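# Pour hazelnuts from a bowl into a glass jar

## Task

Transfer all hazelnuts from the small bowl into the open glass jar (pouring is allowed), then set the bowl back resting directly on the table, upright or upside down. The jar has to finish upright and resting directly on the table. It counts as a failure if the bowl or jar is released with nothing a few millimetres beneath it, or if either falls. Anything that stays in place only because the robot holds it does not count. At the end, open the hand and move the arm away.

## Robot and tools

Robot: one arm with six joints carrying a five-finger right hand. There is a single arm, so every motion row is one flat list of numbers, not one list per arm.

Frames: results report the scene frame. Its origin sits on the table top under the arm base, +z is up, and +y is to the left when facing along +x. Positions are in metres, orientation is end_effector_quat_wxyz, and velocities are in m/s and rad/s. The printed position can be off, more so at long reach. Motion commands use the hand point's own axes. The hand point is 0.05 m in front of the palm, where index pad and thumb tip meet in a pinch. Its +z runs along the straight fingers, which reach 0.06 to 0.07 m past it. +y points out of the palm. +x runs across the palm toward the little finger. A wrist bracket on the little-finger side sits 0.03 m beyond the point along +y and 0.11 m across, and it can strike things.

Row layout: 14 numbers, each in [-1, 1]: dx, dy, dz, rx, ry, rz, little, ring, middle, index, thumb_bend, thumb_turn, force_limit, speed.
- dx..rz are an offset in the hand point's axes, not a pose. Scale: 1.0 = 0.6 m or 180 degrees. rx, ry, rz form one rotation vector.
- Fingers: -1 is straight/open and +1 is curled. thumb_turn: -1 is beside the palm, +1 is opposite the fingers. A pinch is roughly index +0.22, thumb_bend +0.75, thumb_turn +0.57. A whole-hand wrap with the thumb turned fully in front holds objects 0.035 to 0.08 m across. Turn the thumb before reaching the object.
- force_limit is the fingertip load at which a closing motor stops: about 0 N at -1 up to 10 N at +1, or 15 N for both thumb motors. It has no effect when opening.
- speed runs from near zero at -1 to full at +1. At full speed one finger's whole travel takes 0.6 s. For a soft grip close at -0.9 or slower, because fast fingers overshoot.

execute_actions(actions): a list of actions. Each action is a table of up to 15 rows, one per 1/30 s step. A short table repeats its last row until the 15 steps are used. Every row's offset is measured from the hand pose at the start of that action, not from the row before. For the first action in a call, that start is the last pose a result reported. Each step is clipped to 100 mm and 16 degrees from the measured pose, so a long reach needs several actions. An empty list only returns state and images.

move(target, speed, stop_force, blocking): target is one 14-number row whose offset is taken from the pose in the latest result. The path is straight and lasts 0.5 to 10 s. speed is in m/s, from 0.002 to 0.5, default 0.25, and turning is capped at twice that value in rad/s. The path ignores obstacles and the arm can overshoot speed. stop_force (N, 9 to 40) ends the path once the wrist push against the motion rises by that much. Use it only when moving very slowly toward contact, never on moves that rotate, and leave it out when backing away from a surface. blocking=false returns after 0.5 s. It cannot be combined with stop_force. Use wait(0) to poll, or stop to brake. The result line "move:" reports the ending: done, off_target, moving, held, fault or contact. limits=paced means the pose was clipped. limits=held means steps were blocked, and the arm may then move fast.

wait(seconds 0 to 10) lets time pass. stop brakes a running move. zoom_image(camera cam_low or cam_wrist, region [x0,y0,x1,y1], at most 504x504 px) enlarges the latest image. cam_low is 896x504 and cam_wrist is 504x504. show_instructions shows the reference images. finished_scene(scene) ends scene 1 or 2 and cannot be undone.

Result fields: "Hand target" is where the controller is currently driving. hand_measured, hand_stopped_by (moving, target, force, stalled, fault) and hand_load_n are listed in the row's motor order. If the loads drop to about 0, the grip is lost. Wrist force and torque are given on the end-effector axes. Each axis has offsets up to about 4 N, noise, and saturates near 50 N. "pose unreachable" means the clearance check changed the command.

Cautions: the arm is stiff. Pushing into something firm can cause a fault: joint torque limits are 133 N m for the big joints and 24.9 N m for the wrists, including any held weight, and outside forces are capped at 150 N. A fault stops the arm for 10 s. Motors heat up while holding loads, with a warning at 70 °C and a brake stop at 85 °C. Time passes while you think. Do not drop the bowl or jar, knock anything off the table, or slam objects down. Tilt the bowl gently over the jar opening, set both items down in contact with the table, and finish with the hand open and pulled clear.

Each tool is called after "Call:" by a JSON object that holds its "method" and its "body", one argument or row to a line.

Reference images:

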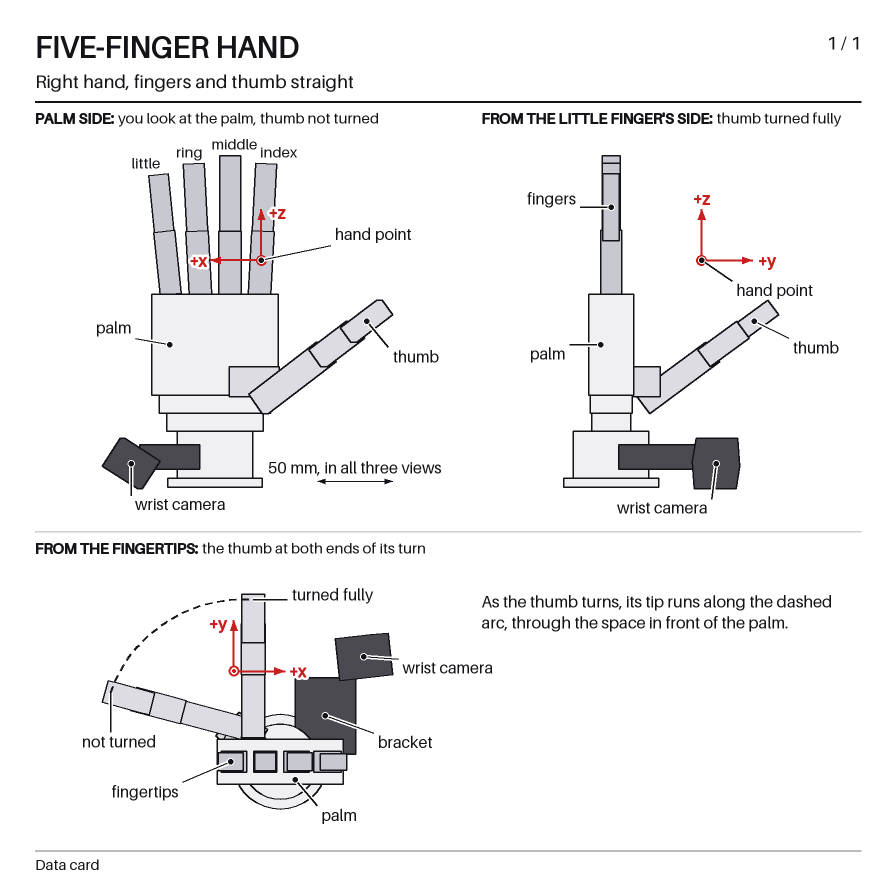

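## Session

Call:
{"method": "execute_actions", "body": {
  "actions": []
}}

Scene clock: 0.00 s.
end_effector_position=(+0.3055, -0.1263, +0.1378) hand_measured=(-1.000, -1.000, -1.000, -1.000, -1.000, -1.000) hand_load_n=(+0.0, +0.0, +0.0, +0.0, +0.0, +0.0) hand_stopped_by=(target, target, target, target, target, target) hand_force_limit=0.00 hand_speed=-0.80 end_effector_quat_wxyz=(+0.061, -0.504, +0.830, -0.232) end_effector_velocity=(+0.000, +0.000, -0.000) end_effector_angular_velocity=(-0.000, -0.001, -0.000)
Joint positions: [-0.964 -0.709  2.24  -0.216  1.297 -3.466]
Joint velocities: [ 0.    -0.     0.001 -0.001 -0.     0.001]
Joint torques (N m, as the arm reports them, + toward a larger angle): no reading
Motor temperatures (°C, as the motors report them): [24 25 25 32 34 37]
Wrist force (N, on the end effector, along its own x y z axes, offset not removed): no reading
Wrist torque (N m, same axes, about the end effector's origin, offset not removed): no reading
Hand target: +0.306, -0.126, +0.138; +0.061, -0.504, +0.830, -0.232

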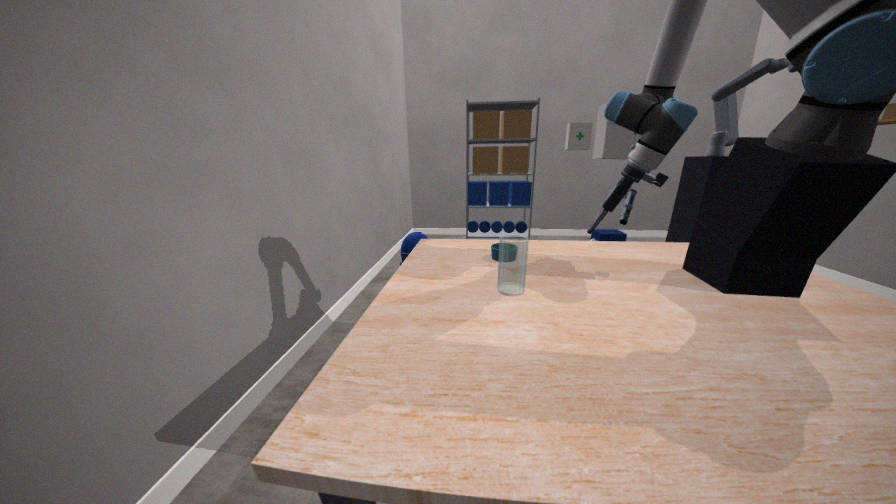

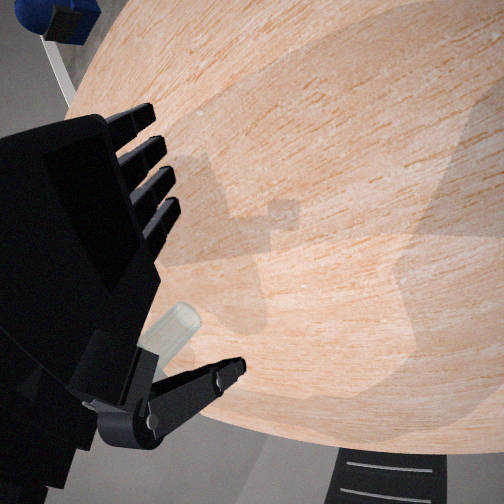

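Call:
{"method": "zoom_image", "body": {
  "camera": "cam_low",
  "region": [400, 180, 700, 320]
}}

Call:
{"method": "move", "body": {
  "target": [0,0,-0.25,0,0,0.9,-1,-1,-1,-1,-1,-1,0,0],
  "speed": 0.5
}}

Region (400, 180, 700, 320) of cam_low's 896x504 image, scaled by 1.680, with more detail than that image has; it fills the top 235 rows of this view, and the rest is white.

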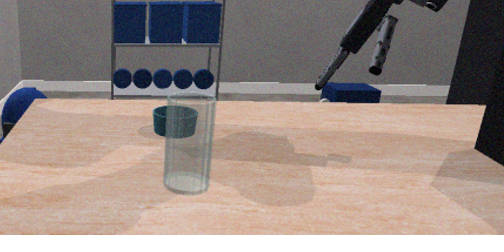

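Scene clock: 3.47 s.
end_effector_position=(+0.2787, -0.0994, +0.2106) hand_measured=(-1.000, -1.000, -1.000, -1.000, -1.000, -1.000) hand_load_n=(+0.0, +0.0, +0.0, +0.0, +0.0, +0.0) hand_stopped_by=(target, target, target, target, target, target) hand_force_limit=0.00 hand_speed=0.00 end_effector_quat_wxyz=(+0.202, +0.220, +0.947, -0.119) end_effector_velocity=(-0.000, +0.000, -0.000) end_effector_angular_velocity=(-0.000, +0.000, +0.001)
Joint positions: [-1.558 -0.716  2.609 -0.366  1.205 -2.541]
Joint velocities: [ 0.     0.    -0.    -0.     0.    -0.001]
Joint torques (N m, as the arm reports them, + toward a larger angle): [  2.33 -25.41 -10.29   3.51  -0.15  -2.21]
Motor temperatures (°C, as the motors report them): [24 25 25 32 34 37]
Wrist force (N, on the end effector, along its own x y z axes, offset not removed): [0.7 0.5 0.9]
Wrist torque (N m, same axes, about the end effector's origin, offset not removed): [0.05 -0.05 0.06]
Hand target: +0.279, -0.099, +0.211; +0.202, +0.220, +0.947, -0.119
Off the commanded pose: 0.068 m, 73 deg; orientation clipped at the last step of the last action.
move: held; limits=paced,held; held on 43 of 97 steps, including the last
pose unreachable: on one or more control steps of this call, first in action 0 (counted from 0), an arm could not follow its commanded pose, so it was not sent that pose on those steps. On the call's last step it was still not sent that pose. It may still have moved: this result reports where it is.
cause: the commanded pose would bring two parts of the arm too close to each other (joints 3 (elbow) to 5 (wrist 2) lie between them).

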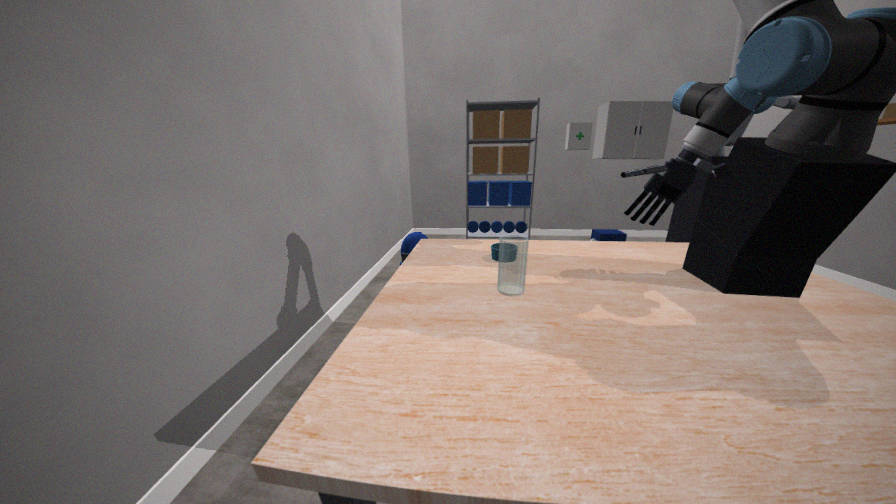

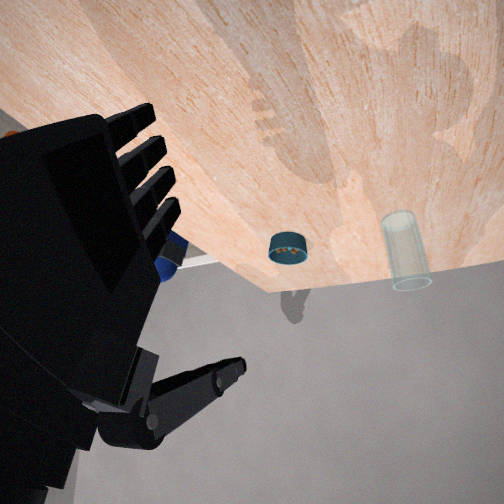

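Call:
{"method": "move", "body": {
  "target": [-0.107,0.365,-0.172,0,0,0,-1,-1,-1,-1,-1,-1,0,0]
}}

Scene clock: 5.23 s.
end_effector_position=(+0.2789, -0.0992, +0.2108) hand_measured=(-1.000, -1.000, -1.000, -1.000, -1.000, -1.000) hand_load_n=(+0.0, +0.0, +0.0, +0.0, +0.0, +0.0) hand_stopped_by=(target, target, target, target, target, target) hand_force_limit=0.00 hand_speed=0.00 end_effector_quat_wxyz=(+0.203, +0.220, +0.947, -0.120) end_effector_velocity=(+0.000, -0.000, -0.000) end_effector_angular_velocity=(-0.001, +0.000, +0.000)
Joint positions: [-1.556 -0.718  2.609 -0.365  1.205 -2.539]
Joint velocities: [ 0.    -0.    -0.001 -0.     0.     0.   ]
Joint torques (N m, as the arm reports them, + toward a larger angle): [ -5.7  -14.03   4.31   2.28   0.37   0.11]
Motor temperatures (°C, as the motors report them): [24 25 25 32 34 37]
Wrist force (N, on the end effector, along its own x y z axes, offset not removed): [0.2 0.4 -0.3]
Wrist torque (N m, same axes, about the end effector's origin, offset not removed): [0.10 -0.05 0.02]
Hand target: +0.279, -0.099, +0.211; +0.203, +0.220, +0.947, -0.120
Off the commanded pose: 0.250 m, 0 deg; position clipped at the last step of the last action.
move: held; limits=paced,held; held on 34 of 40 steps, including the last
pose unreachable: on one or more control steps of this call, first in action 0 (counted from 0), an arm could not follow its commanded pose, so it was not sent that pose on those steps. On the call's last step it was still not sent that pose. It may still have moved: this result reports where it is.
cause: the commanded pose would bring two parts of the arm too close to each other (joints 3 (elbow) to 5 (wrist 2) lie between them).

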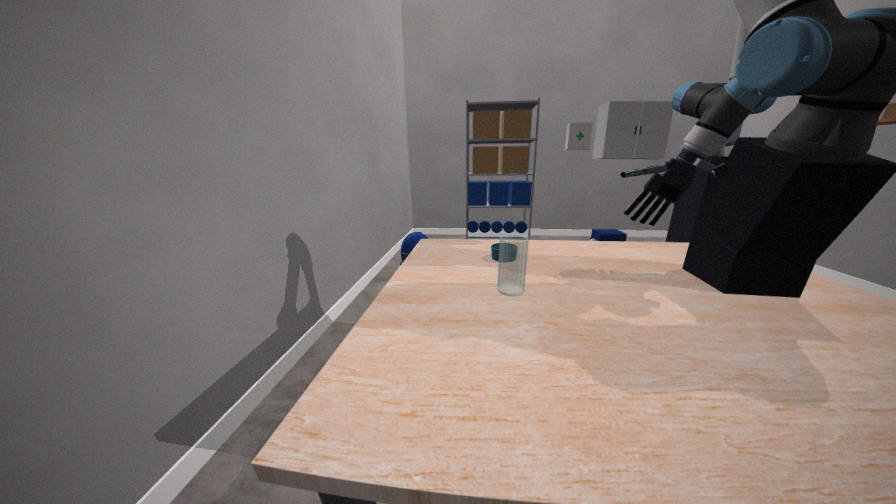

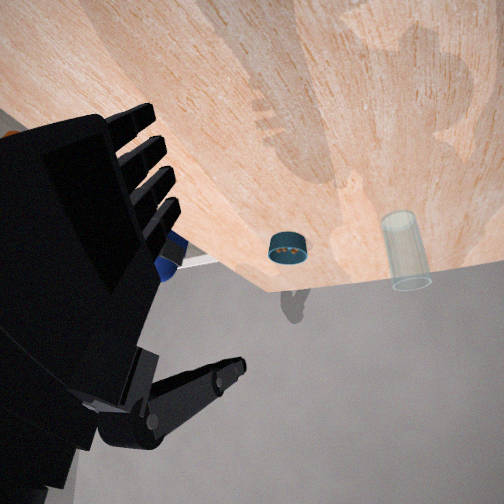

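Move pure +x 0.2.

Call:
{"method": "move", "body": {
  "target": [-0.274,0.155,0.11,0,0,0,-1,-1,-1,-1,-1,-1,0,0]
}}

Scene clock: 10.43 s.
end_effector_position=(+0.4790, -0.0991, +0.2114) hand_measured=(-1.000, -1.000, -1.000, -1.000, -1.000, -1.000) hand_load_n=(+0.0, +0.0, +0.0, +0.0, +0.0, +0.0) hand_stopped_by=(target, target, target, target, target, target) hand_force_limit=0.00 hand_speed=0.00 end_effector_quat_wxyz=(+0.203, +0.219, +0.947, -0.120) end_effector_velocity=(+0.001, -0.000, -0.001) end_effector_angular_velocity=(+0.000, +0.011, -0.007)
Joint positions: [-0.704 -0.817  2.053  0.025  1.366 -1.663]
Joint velocities: [ 0.009  0.004 -0.012  0.017  0.011  0.01 ]
Joint torques (N m, as the arm reports them, + toward a larger angle): [ -2.91 -23.43 -20.24   3.05   1.6    2.19]
Motor temperatures (°C, as the motors report them): [24 25 25 32 34 37]
Wrist force (N, on the end effector, along its own x y z axes, offset not removed): [1.0 0.5 0.5]
Wrist torque (N m, same axes, about the end effector's origin, offset not removed): [0.04 -0.17 0.15]
Hand target: +0.479, -0.099, +0.211; +0.203, +0.220, +0.947, -0.120
Off the commanded pose: 0.000 m, 0 deg.
move: done; limits=paced

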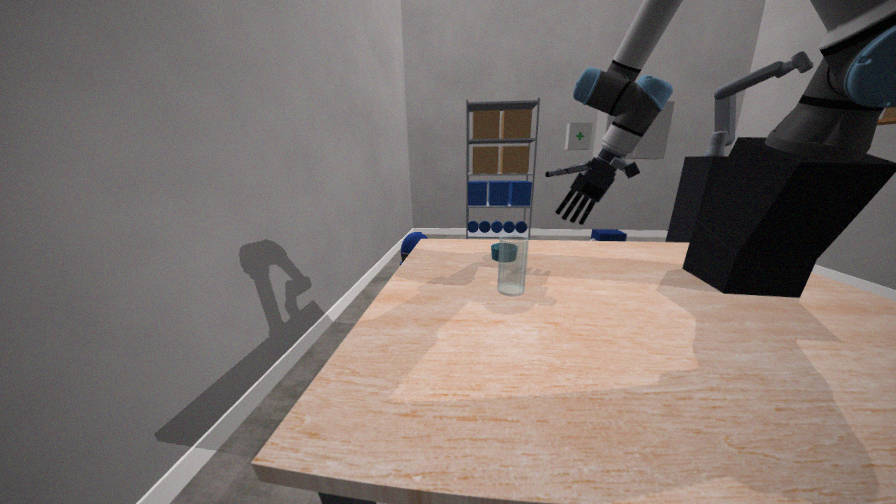

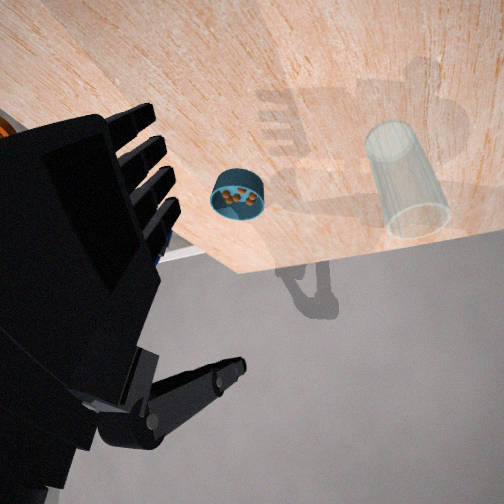

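Call:
{"method": "move", "body": {
  "target": [-0.135,0.142,-0.031,-0.504,0.23,0.779,-1,-1,-1,-1,-1,1,0,0],
  "speed": 0.3
}}

Scene clock: 16.37 s.
end_effector_position=(+0.5788, -0.0484, +0.2518) hand_measured=(-1.000, -1.000, -1.000, -1.000, -1.000, +1.000) hand_load_n=(+0.0, +0.0, +0.0, +0.0, +0.0, +0.0) hand_stopped_by=(target, target, target, target, target, target) hand_force_limit=0.00 hand_speed=0.00 end_effector_quat_wxyz=(-0.001, +0.706, -0.001, +0.708) end_effector_velocity=(+0.000, +0.000, -0.000) end_effector_angular_velocity=(+0.009, -0.001, -0.011)
Joint positions: [-0.389 -0.737  2.345 -1.643  1.251  1.911]
Joint velocities: [ 0.008 -0.003 -0.002  0.008  0.019  0.008]
Joint torques (N m, as the arm reports them, + toward a larger angle): [ -0.78 -37.09 -15.09   0.1    1.85   2.41]
Motor temperatures (°C, as the motors report them): [24 25 25 32 34 37]
Wrist force (N, on the end effector, along its own x y z axes, offset not removed): [0.2 0.5 1.2]
Wrist torque (N m, same axes, about the end effector's origin, offset not removed): [0.02 -0.08 -0.02]
Hand target: +0.579, -0.048, +0.252; -0.001, +0.706, -0.002, +0.708
Off the commanded pose: 0.000 m, 0 deg.
move: done

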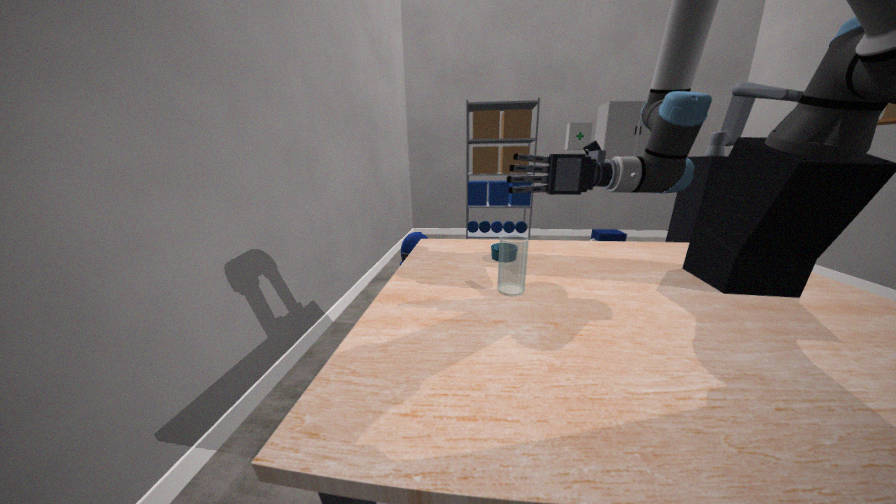

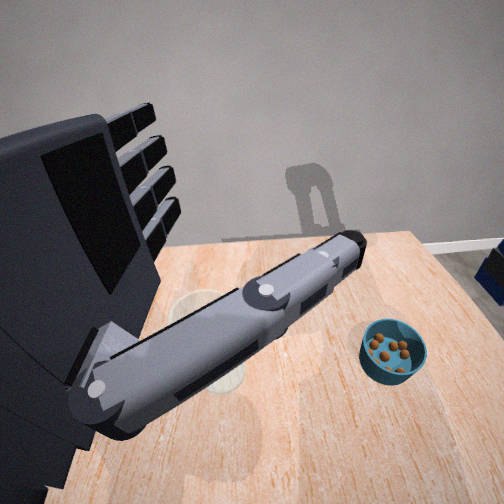

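Call:
{"method": "move", "body": {
  "target": [-0.1,0.3,-0.1,0,0,0,-1,-1,-1,-1,-1,1,0,0]
}}

Scene clock: 17.87 s.
end_effector_position=(+0.5190, -0.2280, +0.1914) hand_measured=(-1.000, -1.000, -1.000, -1.000, -1.000, +1.000) hand_load_n=(+0.0, +0.0, +0.0, +0.0, +0.0, +0.0) hand_stopped_by=(target, target, target, target, target, target) hand_force_limit=0.00 hand_speed=0.00 end_effector_quat_wxyz=(-0.001, +0.706, -0.001, +0.708) end_effector_velocity=(-0.000, -0.001, -0.001) end_effector_angular_velocity=(+0.000, -0.001, +0.005)
Joint positions: [-0.943 -0.346  2.275 -1.979  0.698  1.939]
Joint velocities: [-0.006  0.006 -0.004 -0.006 -0.01   0.004]
Joint torques (N m, as the arm reports them, + toward a larger angle): [-21.75 -23.7  -12.15  -3.54  -0.97   2.16]
Motor temperatures (°C, as the motors report them): [24 25 25 32 34 37]
Wrist force (N, on the end effector, along its own x y z axes, offset not removed): [1.2 1.0 1.6]
Wrist torque (N m, same axes, about the end effector's origin, offset not removed): [0.11 -0.29 0.10]
Hand target: +0.519, -0.228, +0.191; -0.001, +0.706, -0.001, +0.708
Off the commanded pose: 0.000 m, 0 deg.
move: done

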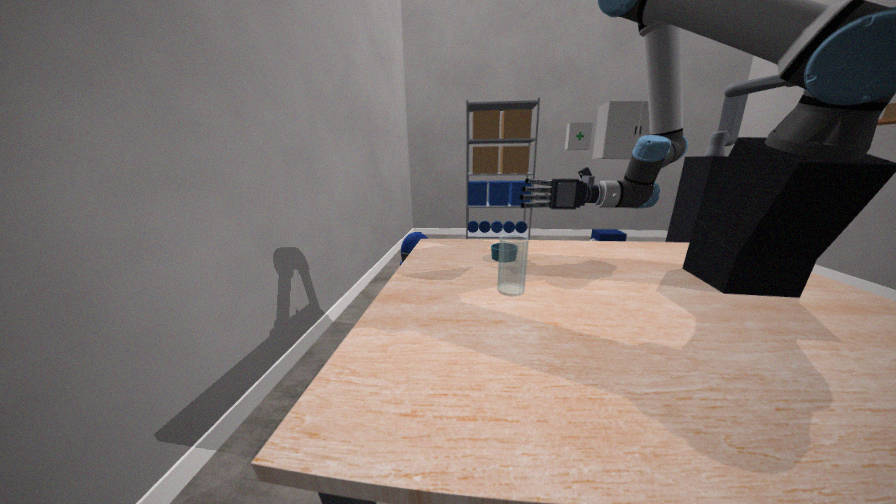

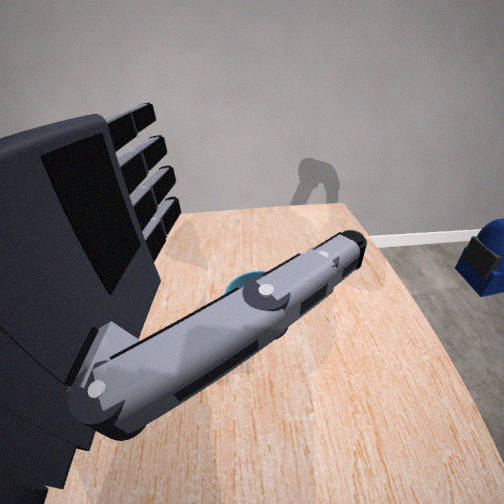

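Call:
{"method": "move", "body": {
  "target": [-0.19,0,0,0,0,0,-1,-1,-1,-1,-1,1,0,0]
}}

Scene clock: 22.03 s.
end_effector_position=(+0.5190, -0.2277, +0.0775) hand_measured=(-1.000, -1.000, -1.000, -1.000, -1.000, +1.000) hand_load_n=(+0.0, +0.0, +0.0, +0.0, +0.0, +0.0) hand_stopped_by=(target, target, target, target, target, target) hand_force_limit=0.00 hand_speed=0.00 end_effector_quat_wxyz=(-0.001, +0.706, -0.001, +0.708) end_effector_velocity=(+0.000, +0.000, -0.002) end_effector_angular_velocity=(+0.001, -0.000, -0.000)
Joint positions: [-0.838 -0.051  2.076 -2.07   0.803  1.931]
Joint velocities: [ 0.003  0.005 -0.005  0.     0.004  0.001]
Joint torques (N m, as the arm reports them, + toward a larger angle): [ -1.42 -26.43  -9.54  -0.31   2.09   2.25]
Motor temperatures (°C, as the motors report them): [24 25 25 32 34 37]
Wrist force (N, on the end effector, along its own x y z axes, offset not removed): [0.6 1.2 1.7]
Wrist torque (N m, same axes, about the end effector's origin, offset not removed): [0.02 -0.11 0.03]
Hand target: +0.519, -0.228, +0.077; -0.001, +0.706, -0.001, +0.708
Off the commanded pose: 0.000 m, 0 deg.
move: done

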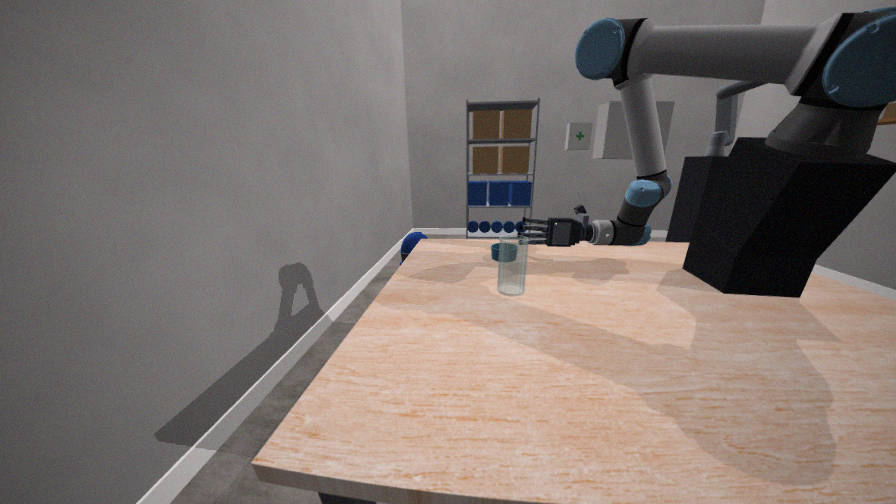

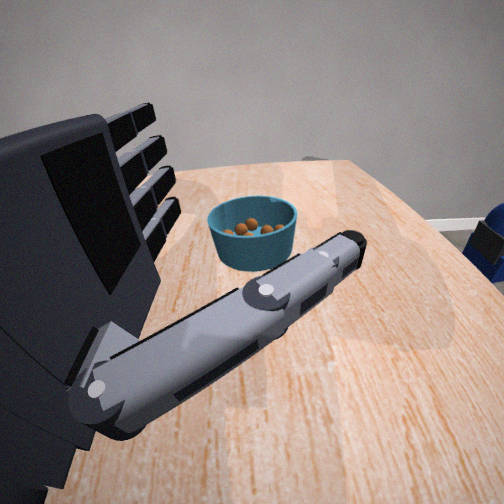

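Call:
{"method": "move", "body": {
  "target": [-0.088,-0.01,0,0,0,0,-1,-1,-1,-1,-1,1,0,0],
  "speed": 0.08
}}

Call:
{"method": "move", "body": {
  "target": [0,0,0.13,0,0,0,-1,-1,-1,-1,-1,1,0,0],
  "speed": 0.08
}}

Scene clock: 23.27 s.
end_effector_position=(+0.5191, -0.2216, +0.0249) hand_measured=(-1.000, -1.000, -1.000, -1.000, -1.000, +1.000) hand_load_n=(+0.0, +0.0, +0.0, +0.0, +0.0, +0.0) hand_stopped_by=(target, target, target, target, target, target) hand_force_limit=0.00 hand_speed=0.00 end_effector_quat_wxyz=(-0.001, +0.706, -0.001, +0.708) end_effector_velocity=(+0.000, +0.000, -0.002) end_effector_angular_velocity=(-0.000, -0.001, -0.000)
Joint positions: [-0.768  0.067  1.97  -2.079  0.873  1.927]
Joint velocities: [ 0.004  0.005 -0.005 -0.     0.004  0.   ]
Joint torques (N m, as the arm reports them, + toward a larger angle): [ -1.96 -29.97  -8.31  -0.28   1.91  -2.25]
Motor temperatures (°C, as the motors report them): [24 25 25 32 34 37]
Wrist force (N, on the end effector, along its own x y z axes, offset not removed): [0.9 0.1 0.1]
Wrist torque (N m, same axes, about the end effector's origin, offset not removed): [0.02 -0.17 0.03]
Hand target: +0.519, -0.222, +0.025; -0.001, +0.706, -0.001, +0.708
Off the commanded pose: 0.000 m, 0 deg.
move: done

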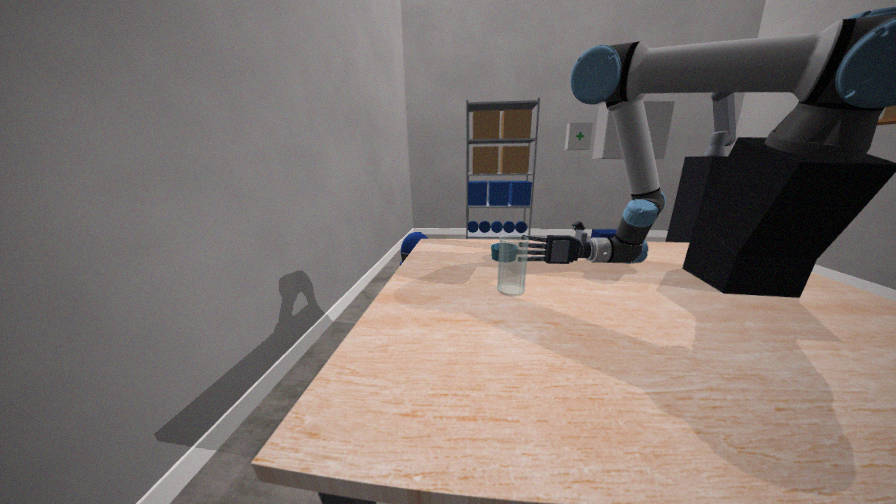

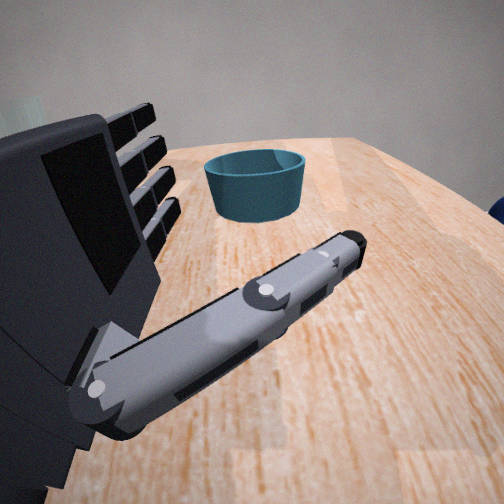

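Scene clock: 24.70 s.
end_effector_position=(+0.5969, -0.2216, +0.0251) hand_measured=(-1.000, -1.000, -1.000, -1.000, -1.000, +1.000) hand_load_n=(+0.0, +0.0, +0.0, +0.0, +0.0, +0.0) hand_stopped_by=(target, target, target, target, target, target) hand_force_limit=0.00 hand_speed=0.00 end_effector_quat_wxyz=(-0.001, +0.706, -0.001, +0.708) end_effector_velocity=(+0.002, -0.001, +0.000) end_effector_angular_velocity=(-0.001, -0.001, -0.001)
Joint positions: [-0.613 -0.012  1.821 -1.848  1.027  1.92 ]
Joint velocities: [ 0.002 -0.001 -0.006  0.006  0.003 -0.001]
Joint torques (N m, as the arm reports them, + toward a larger angle): [ -4.83 -44.11 -12.87  -0.01   1.83  -2.28]
Motor temperatures (°C, as the motors report them): [24 25 25 32 34 37]
Wrist force (N, on the end effector, along its own x y z axes, offset not removed): [-0.2 -0.3 1.2]
Wrist torque (N m, same axes, about the end effector's origin, offset not removed): [-0.14 -0.01 -0.01]
Hand target: +0.597, -0.222, +0.025; -0.000, +0.706, -0.001, +0.708
Off the commanded pose: 0.000 m, 0 deg.
move: done

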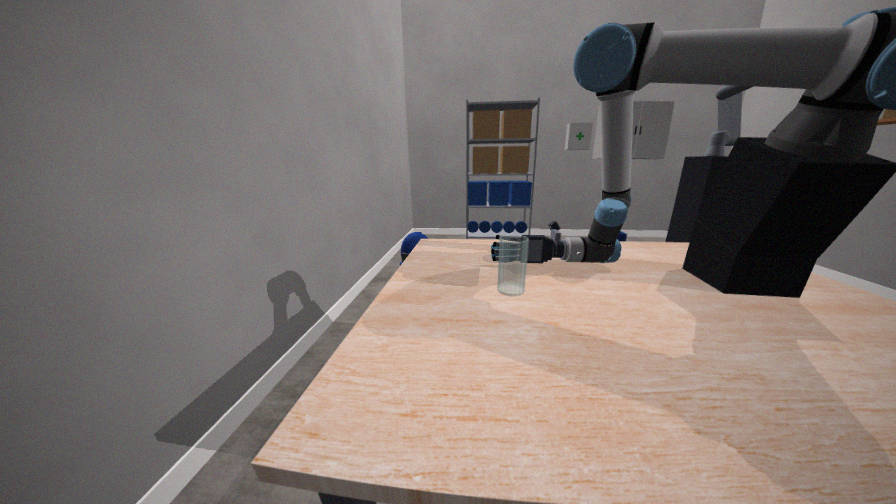

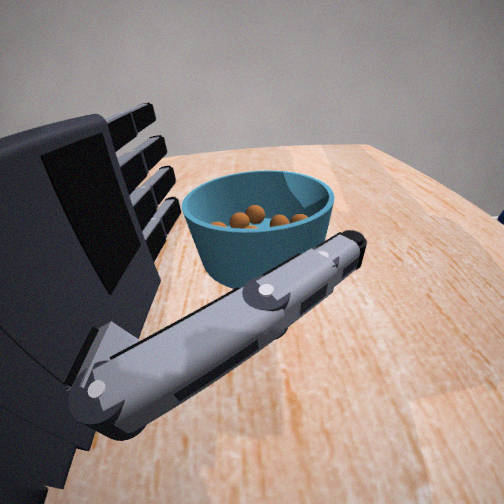

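Call:
{"method": "move", "body": {
  "target": [0,0.012,0.06,0,0,0,-1,-1,-1,-1,-1,1,0,0],
  "speed": 0.04
}}

Scene clock: 26.07 s.
end_effector_position=(+0.6326, -0.2287, +0.0251) hand_measured=(-1.000, -1.000, -1.000, -1.000, -1.000, +1.000) hand_load_n=(+0.0, +0.0, +0.0, +0.0, +0.0, +0.0) hand_stopped_by=(target, target, target, target, target, target) hand_force_limit=0.00 hand_speed=0.00 end_effector_quat_wxyz=(-0.001, +0.706, -0.001, +0.708) end_effector_velocity=(+0.002, -0.000, -0.000) end_effector_angular_velocity=(-0.000, +0.001, -0.001)
Joint positions: [-0.579 -0.026  1.734 -1.745  1.061  1.918]
Joint velocities: [ 0.002 -0.001 -0.004  0.006  0.003 -0.001]
Joint torques (N m, as the arm reports them, + toward a larger angle): [ -4.65 -46.06 -13.78  -0.02   2.14  -2.31]
Motor temperatures (°C, as the motors report them): [24 25 25 32 34 37]
Wrist force (N, on the end effector, along its own x y z axes, offset not removed): [0.5 -0.8 0.8]
Wrist torque (N m, same axes, about the end effector's origin, offset not removed): [-0.23 -0.08 0.01]
Hand target: +0.633, -0.229, +0.025; -0.001, +0.706, -0.001, +0.708
Off the commanded pose: 0.000 m, 0 deg.
move: done

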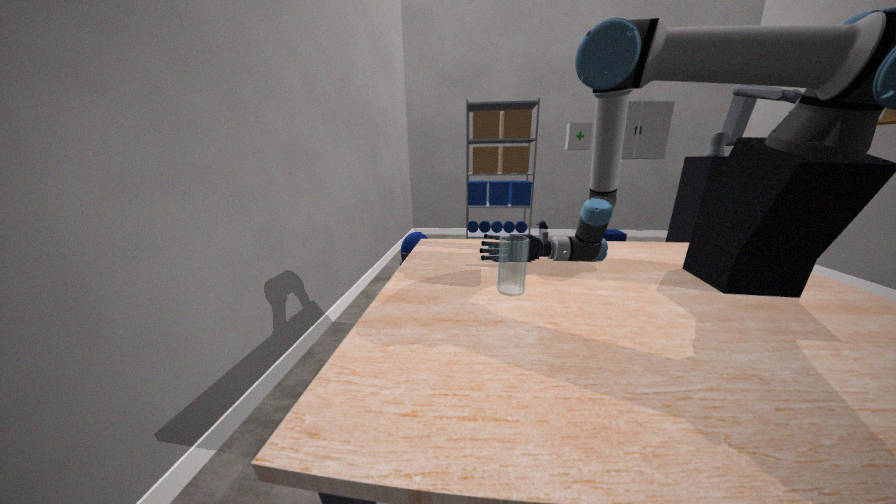

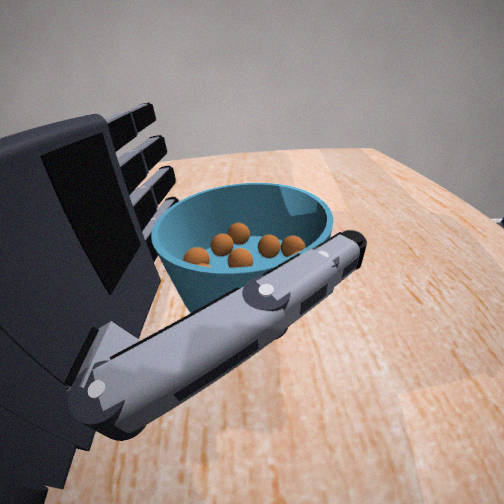

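Call:
{"method": "move", "body": {
  "target": [-0.006,0,0.012,0,0,0,-1,-1,0.6,0.6,-1,1,0.3,-0.6],
  "speed": 0.02
}}

Call:
{"method": "move", "body": {
  "target": [0,0,0,0,0,0,-1,-1,0.6,0.6,0.6,1,0.3,-0.6]
}}

Scene clock: 28.63 s.
end_effector_position=(+0.6399, -0.2287, +0.0215) hand_measured=(-1.000, -1.000, -0.472, -0.426, -1.002, +1.000) hand_load_n=(+0.0, +0.0, +5.0, +6.0, +3.0, +0.5) hand_stopped_by=(target, target, force, force, target, target) hand_force_limit=0.30 hand_speed=-0.60 end_effector_quat_wxyz=(-0.001, +0.706, -0.001, +0.708) end_effector_velocity=(-0.000, +0.000, -0.001) end_effector_angular_velocity=(+0.001, +0.001, -0.000)
Joint positions: [-0.567 -0.021  1.71  -1.726  1.073  1.918]
Joint velocities: [ 0.001  0.001  0.     0.001  0.001 -0.   ]
Joint torques (N m, as the arm reports them, + toward a larger angle): [ -4.29 -31.6  -13.83   0.86   1.84  -1.86]
Motor temperatures (°C, as the motors report them): [24 25 25 32 34 37]
Wrist force (N, on the end effector, along its own x y z axes, offset not removed): [4.9 0.2 0.7]
Wrist torque (N m, same axes, about the end effector's origin, offset not removed): [0.18 -0.14 0.20]
Hand target: +0.640, -0.229, +0.022; -0.001, +0.706, -0.001, +0.708
Off the commanded pose: 0.000 m, 0 deg.
move: done

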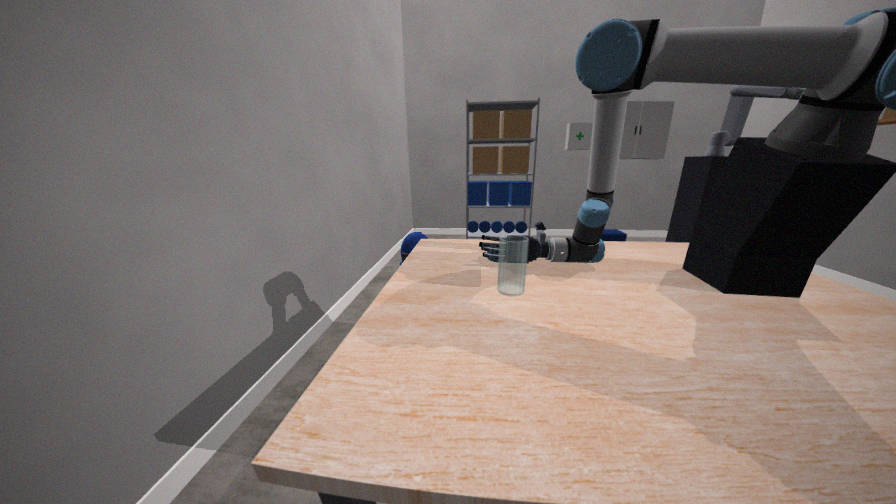

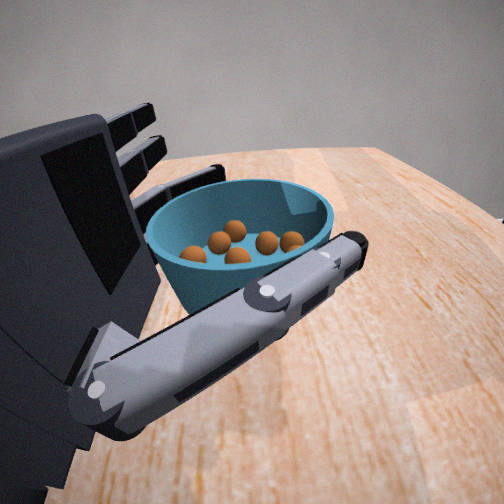

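Scene clock: 29.13 s.
end_effector_position=(+0.6399, -0.2287, +0.0215) hand_measured=(-1.000, -1.000, -0.472, -0.426, -0.976, +1.000) hand_load_n=(+0.0, +0.0, +5.0, +6.5, +9.0, +0.5) hand_stopped_by=(target, target, force, force, force, target) hand_force_limit=0.30 hand_speed=-0.60 end_effector_quat_wxyz=(-0.001, +0.706, -0.001, +0.708) end_effector_velocity=(-0.000, +0.000, -0.000) end_effector_angular_velocity=(+0.001, +0.001, -0.001)
Joint positions: [-0.567 -0.021  1.71  -1.726  1.073  1.918]
Joint velocities: [0.    0.    0.    0.001 0.    0.001]
Joint torques (N m, as the arm reports them, + toward a larger angle): [ -4.07 -32.09 -13.48   0.71   1.42  -2.08]
Motor temperatures (°C, as the motors report them): [24 25 25 32 34 37]
Wrist force (N, on the end effector, along its own x y z axes, offset not removed): [4.0 -1.3 -1.3]
Wrist torque (N m, same axes, about the end effector's origin, offset not removed): [-0.09 0.12 0.13]
Hand target: +0.640, -0.229, +0.022; -0.001, +0.706, -0.001, +0.708
Off the commanded pose: 0.000 m, 0 deg.
move: done

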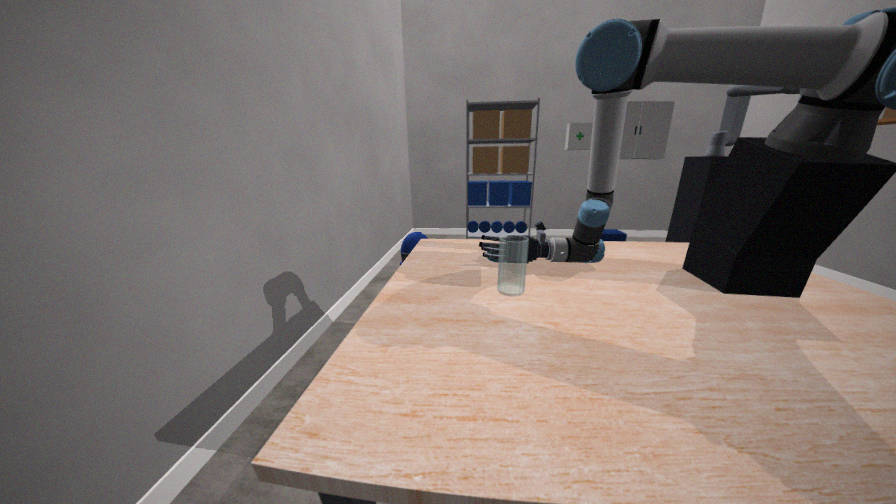

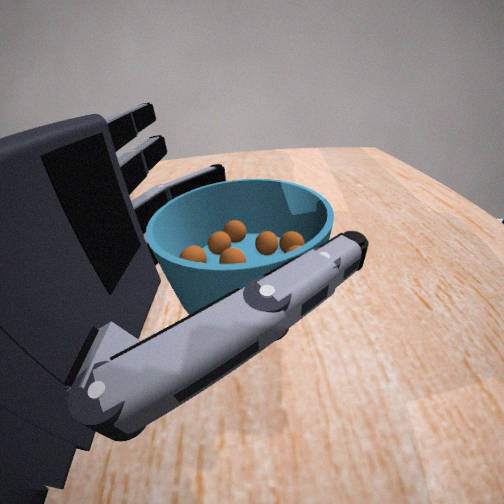

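Call:
{"method": "move", "body": {
  "target": [0,0,0,0,0,0,-1,-0.2,0.7,0.7,0.7,1,0.7,-0.6]
}}

Call:
{"method": "move", "body": {
  "target": [0.33,0,0,0,0,0,-1,-0.2,0.7,0.7,0.7,1,0.7,-0.6],
  "speed": 0.12
}}

Call:
{"method": "move", "body": {
  "target": [0,-0.6,-0.12,0,0,0,-1,-0.2,0.7,0.7,0.7,1,0.7,-0.6],
  "speed": 0.15
}}

Scene clock: 30.80 s.
end_effector_position=(+0.6399, -0.2287, +0.0215) hand_measured=(-1.000, -0.200, -0.454, -0.410, -0.968, +1.000) hand_load_n=(+0.0, +0.0, +8.0, +10.0, +12.0, +1.0) hand_stopped_by=(target, target, force, force, force, target) hand_force_limit=0.70 hand_speed=-0.60 end_effector_quat_wxyz=(-0.001, +0.706, -0.001, +0.708) end_effector_velocity=(+0.000, -0.000, +0.000) end_effector_angular_velocity=(-0.000, -0.000, -0.001)
Joint positions: [-0.567 -0.021  1.71  -1.726  1.073  1.918]
Joint velocities: [-0.    -0.001 -0.     0.001  0.001 -0.   ]
Joint torques (N m, as the arm reports them, + toward a larger angle): [ -6.35 -31.92 -12.     0.47   1.21  -1.92]
Motor temperatures (°C, as the motors report them): [24 25 25 32 34 37]
Wrist force (N, on the end effector, along its own x y z axes, offset not removed): [3.6 -0.9 0.8]
Wrist torque (N m, same axes, about the end effector's origin, offset not removed): [-0.25 0.19 0.13]
Hand target: +0.640, -0.229, +0.022; -0.001, +0.706, -0.001, +0.708
Off the commanded pose: 0.000 m, 0 deg.
move: done

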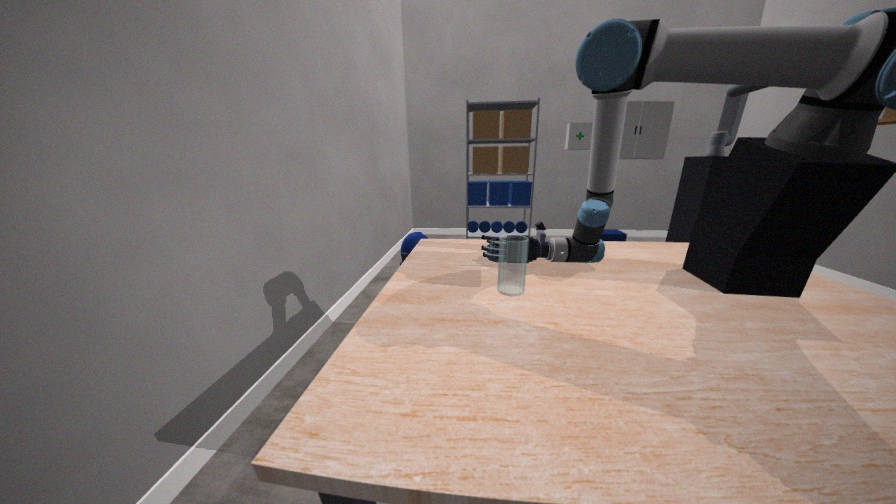

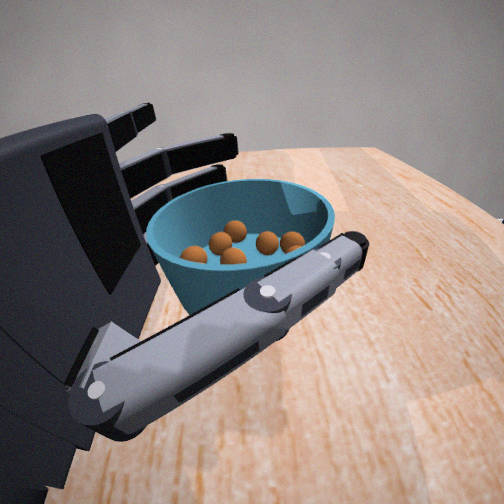

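Scene clock: 32.93 s.
end_effector_position=(+0.6397, -0.2292, +0.2194) hand_measured=(-1.000, -0.200, -0.454, -0.410, -0.968, +1.000) hand_load_n=(+0.0, +0.0, +8.0, +10.0, +12.0, +2.0) hand_stopped_by=(target, target, force, force, force, target) hand_force_limit=0.70 hand_speed=-0.60 end_effector_quat_wxyz=(-0.001, +0.706, -0.001, +0.708) end_effector_velocity=(-0.001, +0.001, +0.001) end_effector_angular_velocity=(+0.002, +0.003, +0.002)
Joint positions: [-0.714 -0.486  2.025 -1.579  0.926  1.925]
Joint velocities: [-0.    -0.005  0.004  0.004 -0.003  0.   ]
Joint torques (N m, as the arm reports them, + toward a larger angle): [-23.98 -42.93   7.15  -0.32  -0.7   -2.17]
Motor temperatures (°C, as the motors report them): [24 25 25 32 34 37]
Wrist force (N, on the end effector, along its own x y z axes, offset not removed): [-1.8 1.0 0.6]
Wrist torque (N m, same axes, about the end effector's origin, offset not removed): [0.05 0.11 -0.05]
Hand target: +0.640, -0.229, +0.220; -0.001, +0.706, -0.001, +0.708
Off the commanded pose: 0.000 m, 0 deg.
move: done

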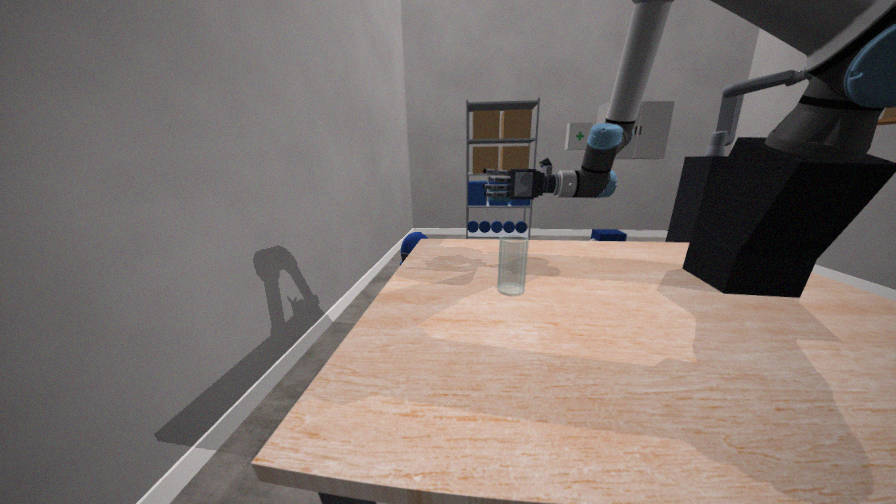

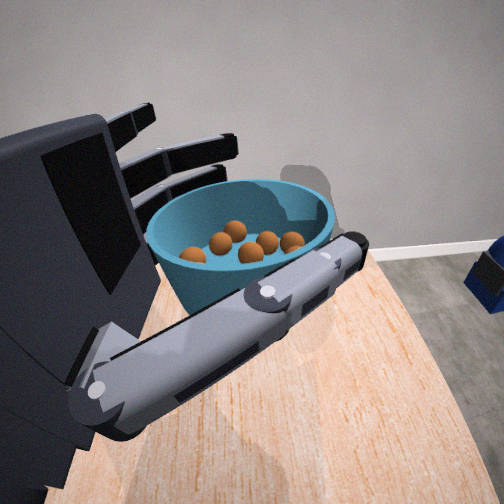

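Scene clock: 35.90 s.
end_effector_position=(+0.5676, +0.1306, +0.2201) hand_measured=(-1.000, -0.200, -0.454, -0.410, -0.968, +1.000) hand_load_n=(+0.0, +0.0, +8.0, +10.0, +12.0, +2.0) hand_stopped_by=(target, target, force, force, force, target) hand_force_limit=0.70 hand_speed=-0.60 end_effector_quat_wxyz=(-0.001, +0.706, -0.001, +0.708) end_effector_velocity=(-0.000, +0.002, +0.000) end_effector_angular_velocity=(-0.000, +0.000, -0.004)
Joint positions: [ 0.16  -0.811  2.225 -1.448  1.799  1.893]
Joint velocities: [ 0.006 -0.002 -0.003  0.006  0.01  -0.   ]
Joint torques (N m, as the arm reports them, + toward a larger angle): [  1.83 -39.65 -13.74  -0.01   2.44  -2.41]
Motor temperatures (°C, as the motors report them): [24 25 25 32 34 37]
Wrist force (N, on the end effector, along its own x y z axes, offset not removed): [-2.1 -0.4 2.0]
Wrist torque (N m, same axes, about the end effector's origin, offset not removed): [-0.23 0.10 -0.04]
Hand target: +0.568, +0.131, +0.220; -0.001, +0.706, -0.001, +0.708
Off the commanded pose: 0.000 m, 0 deg.
move: done

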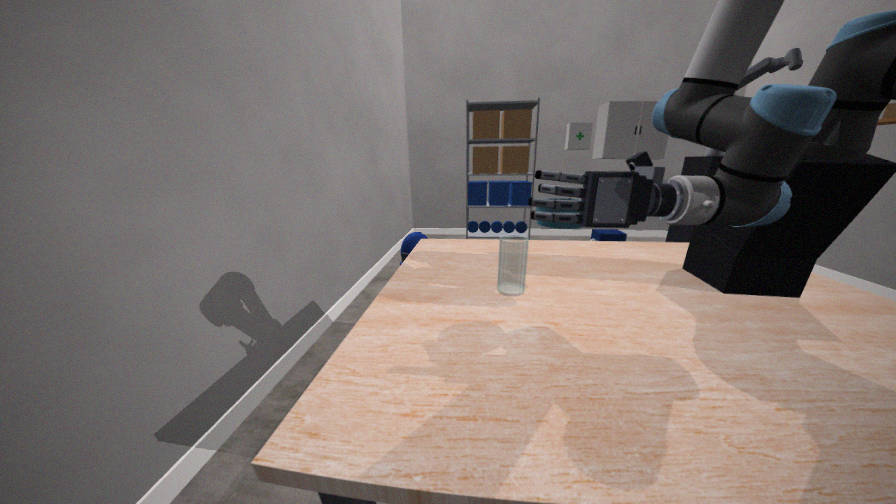

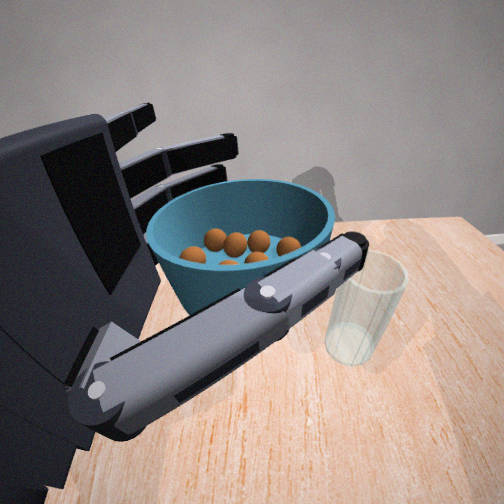

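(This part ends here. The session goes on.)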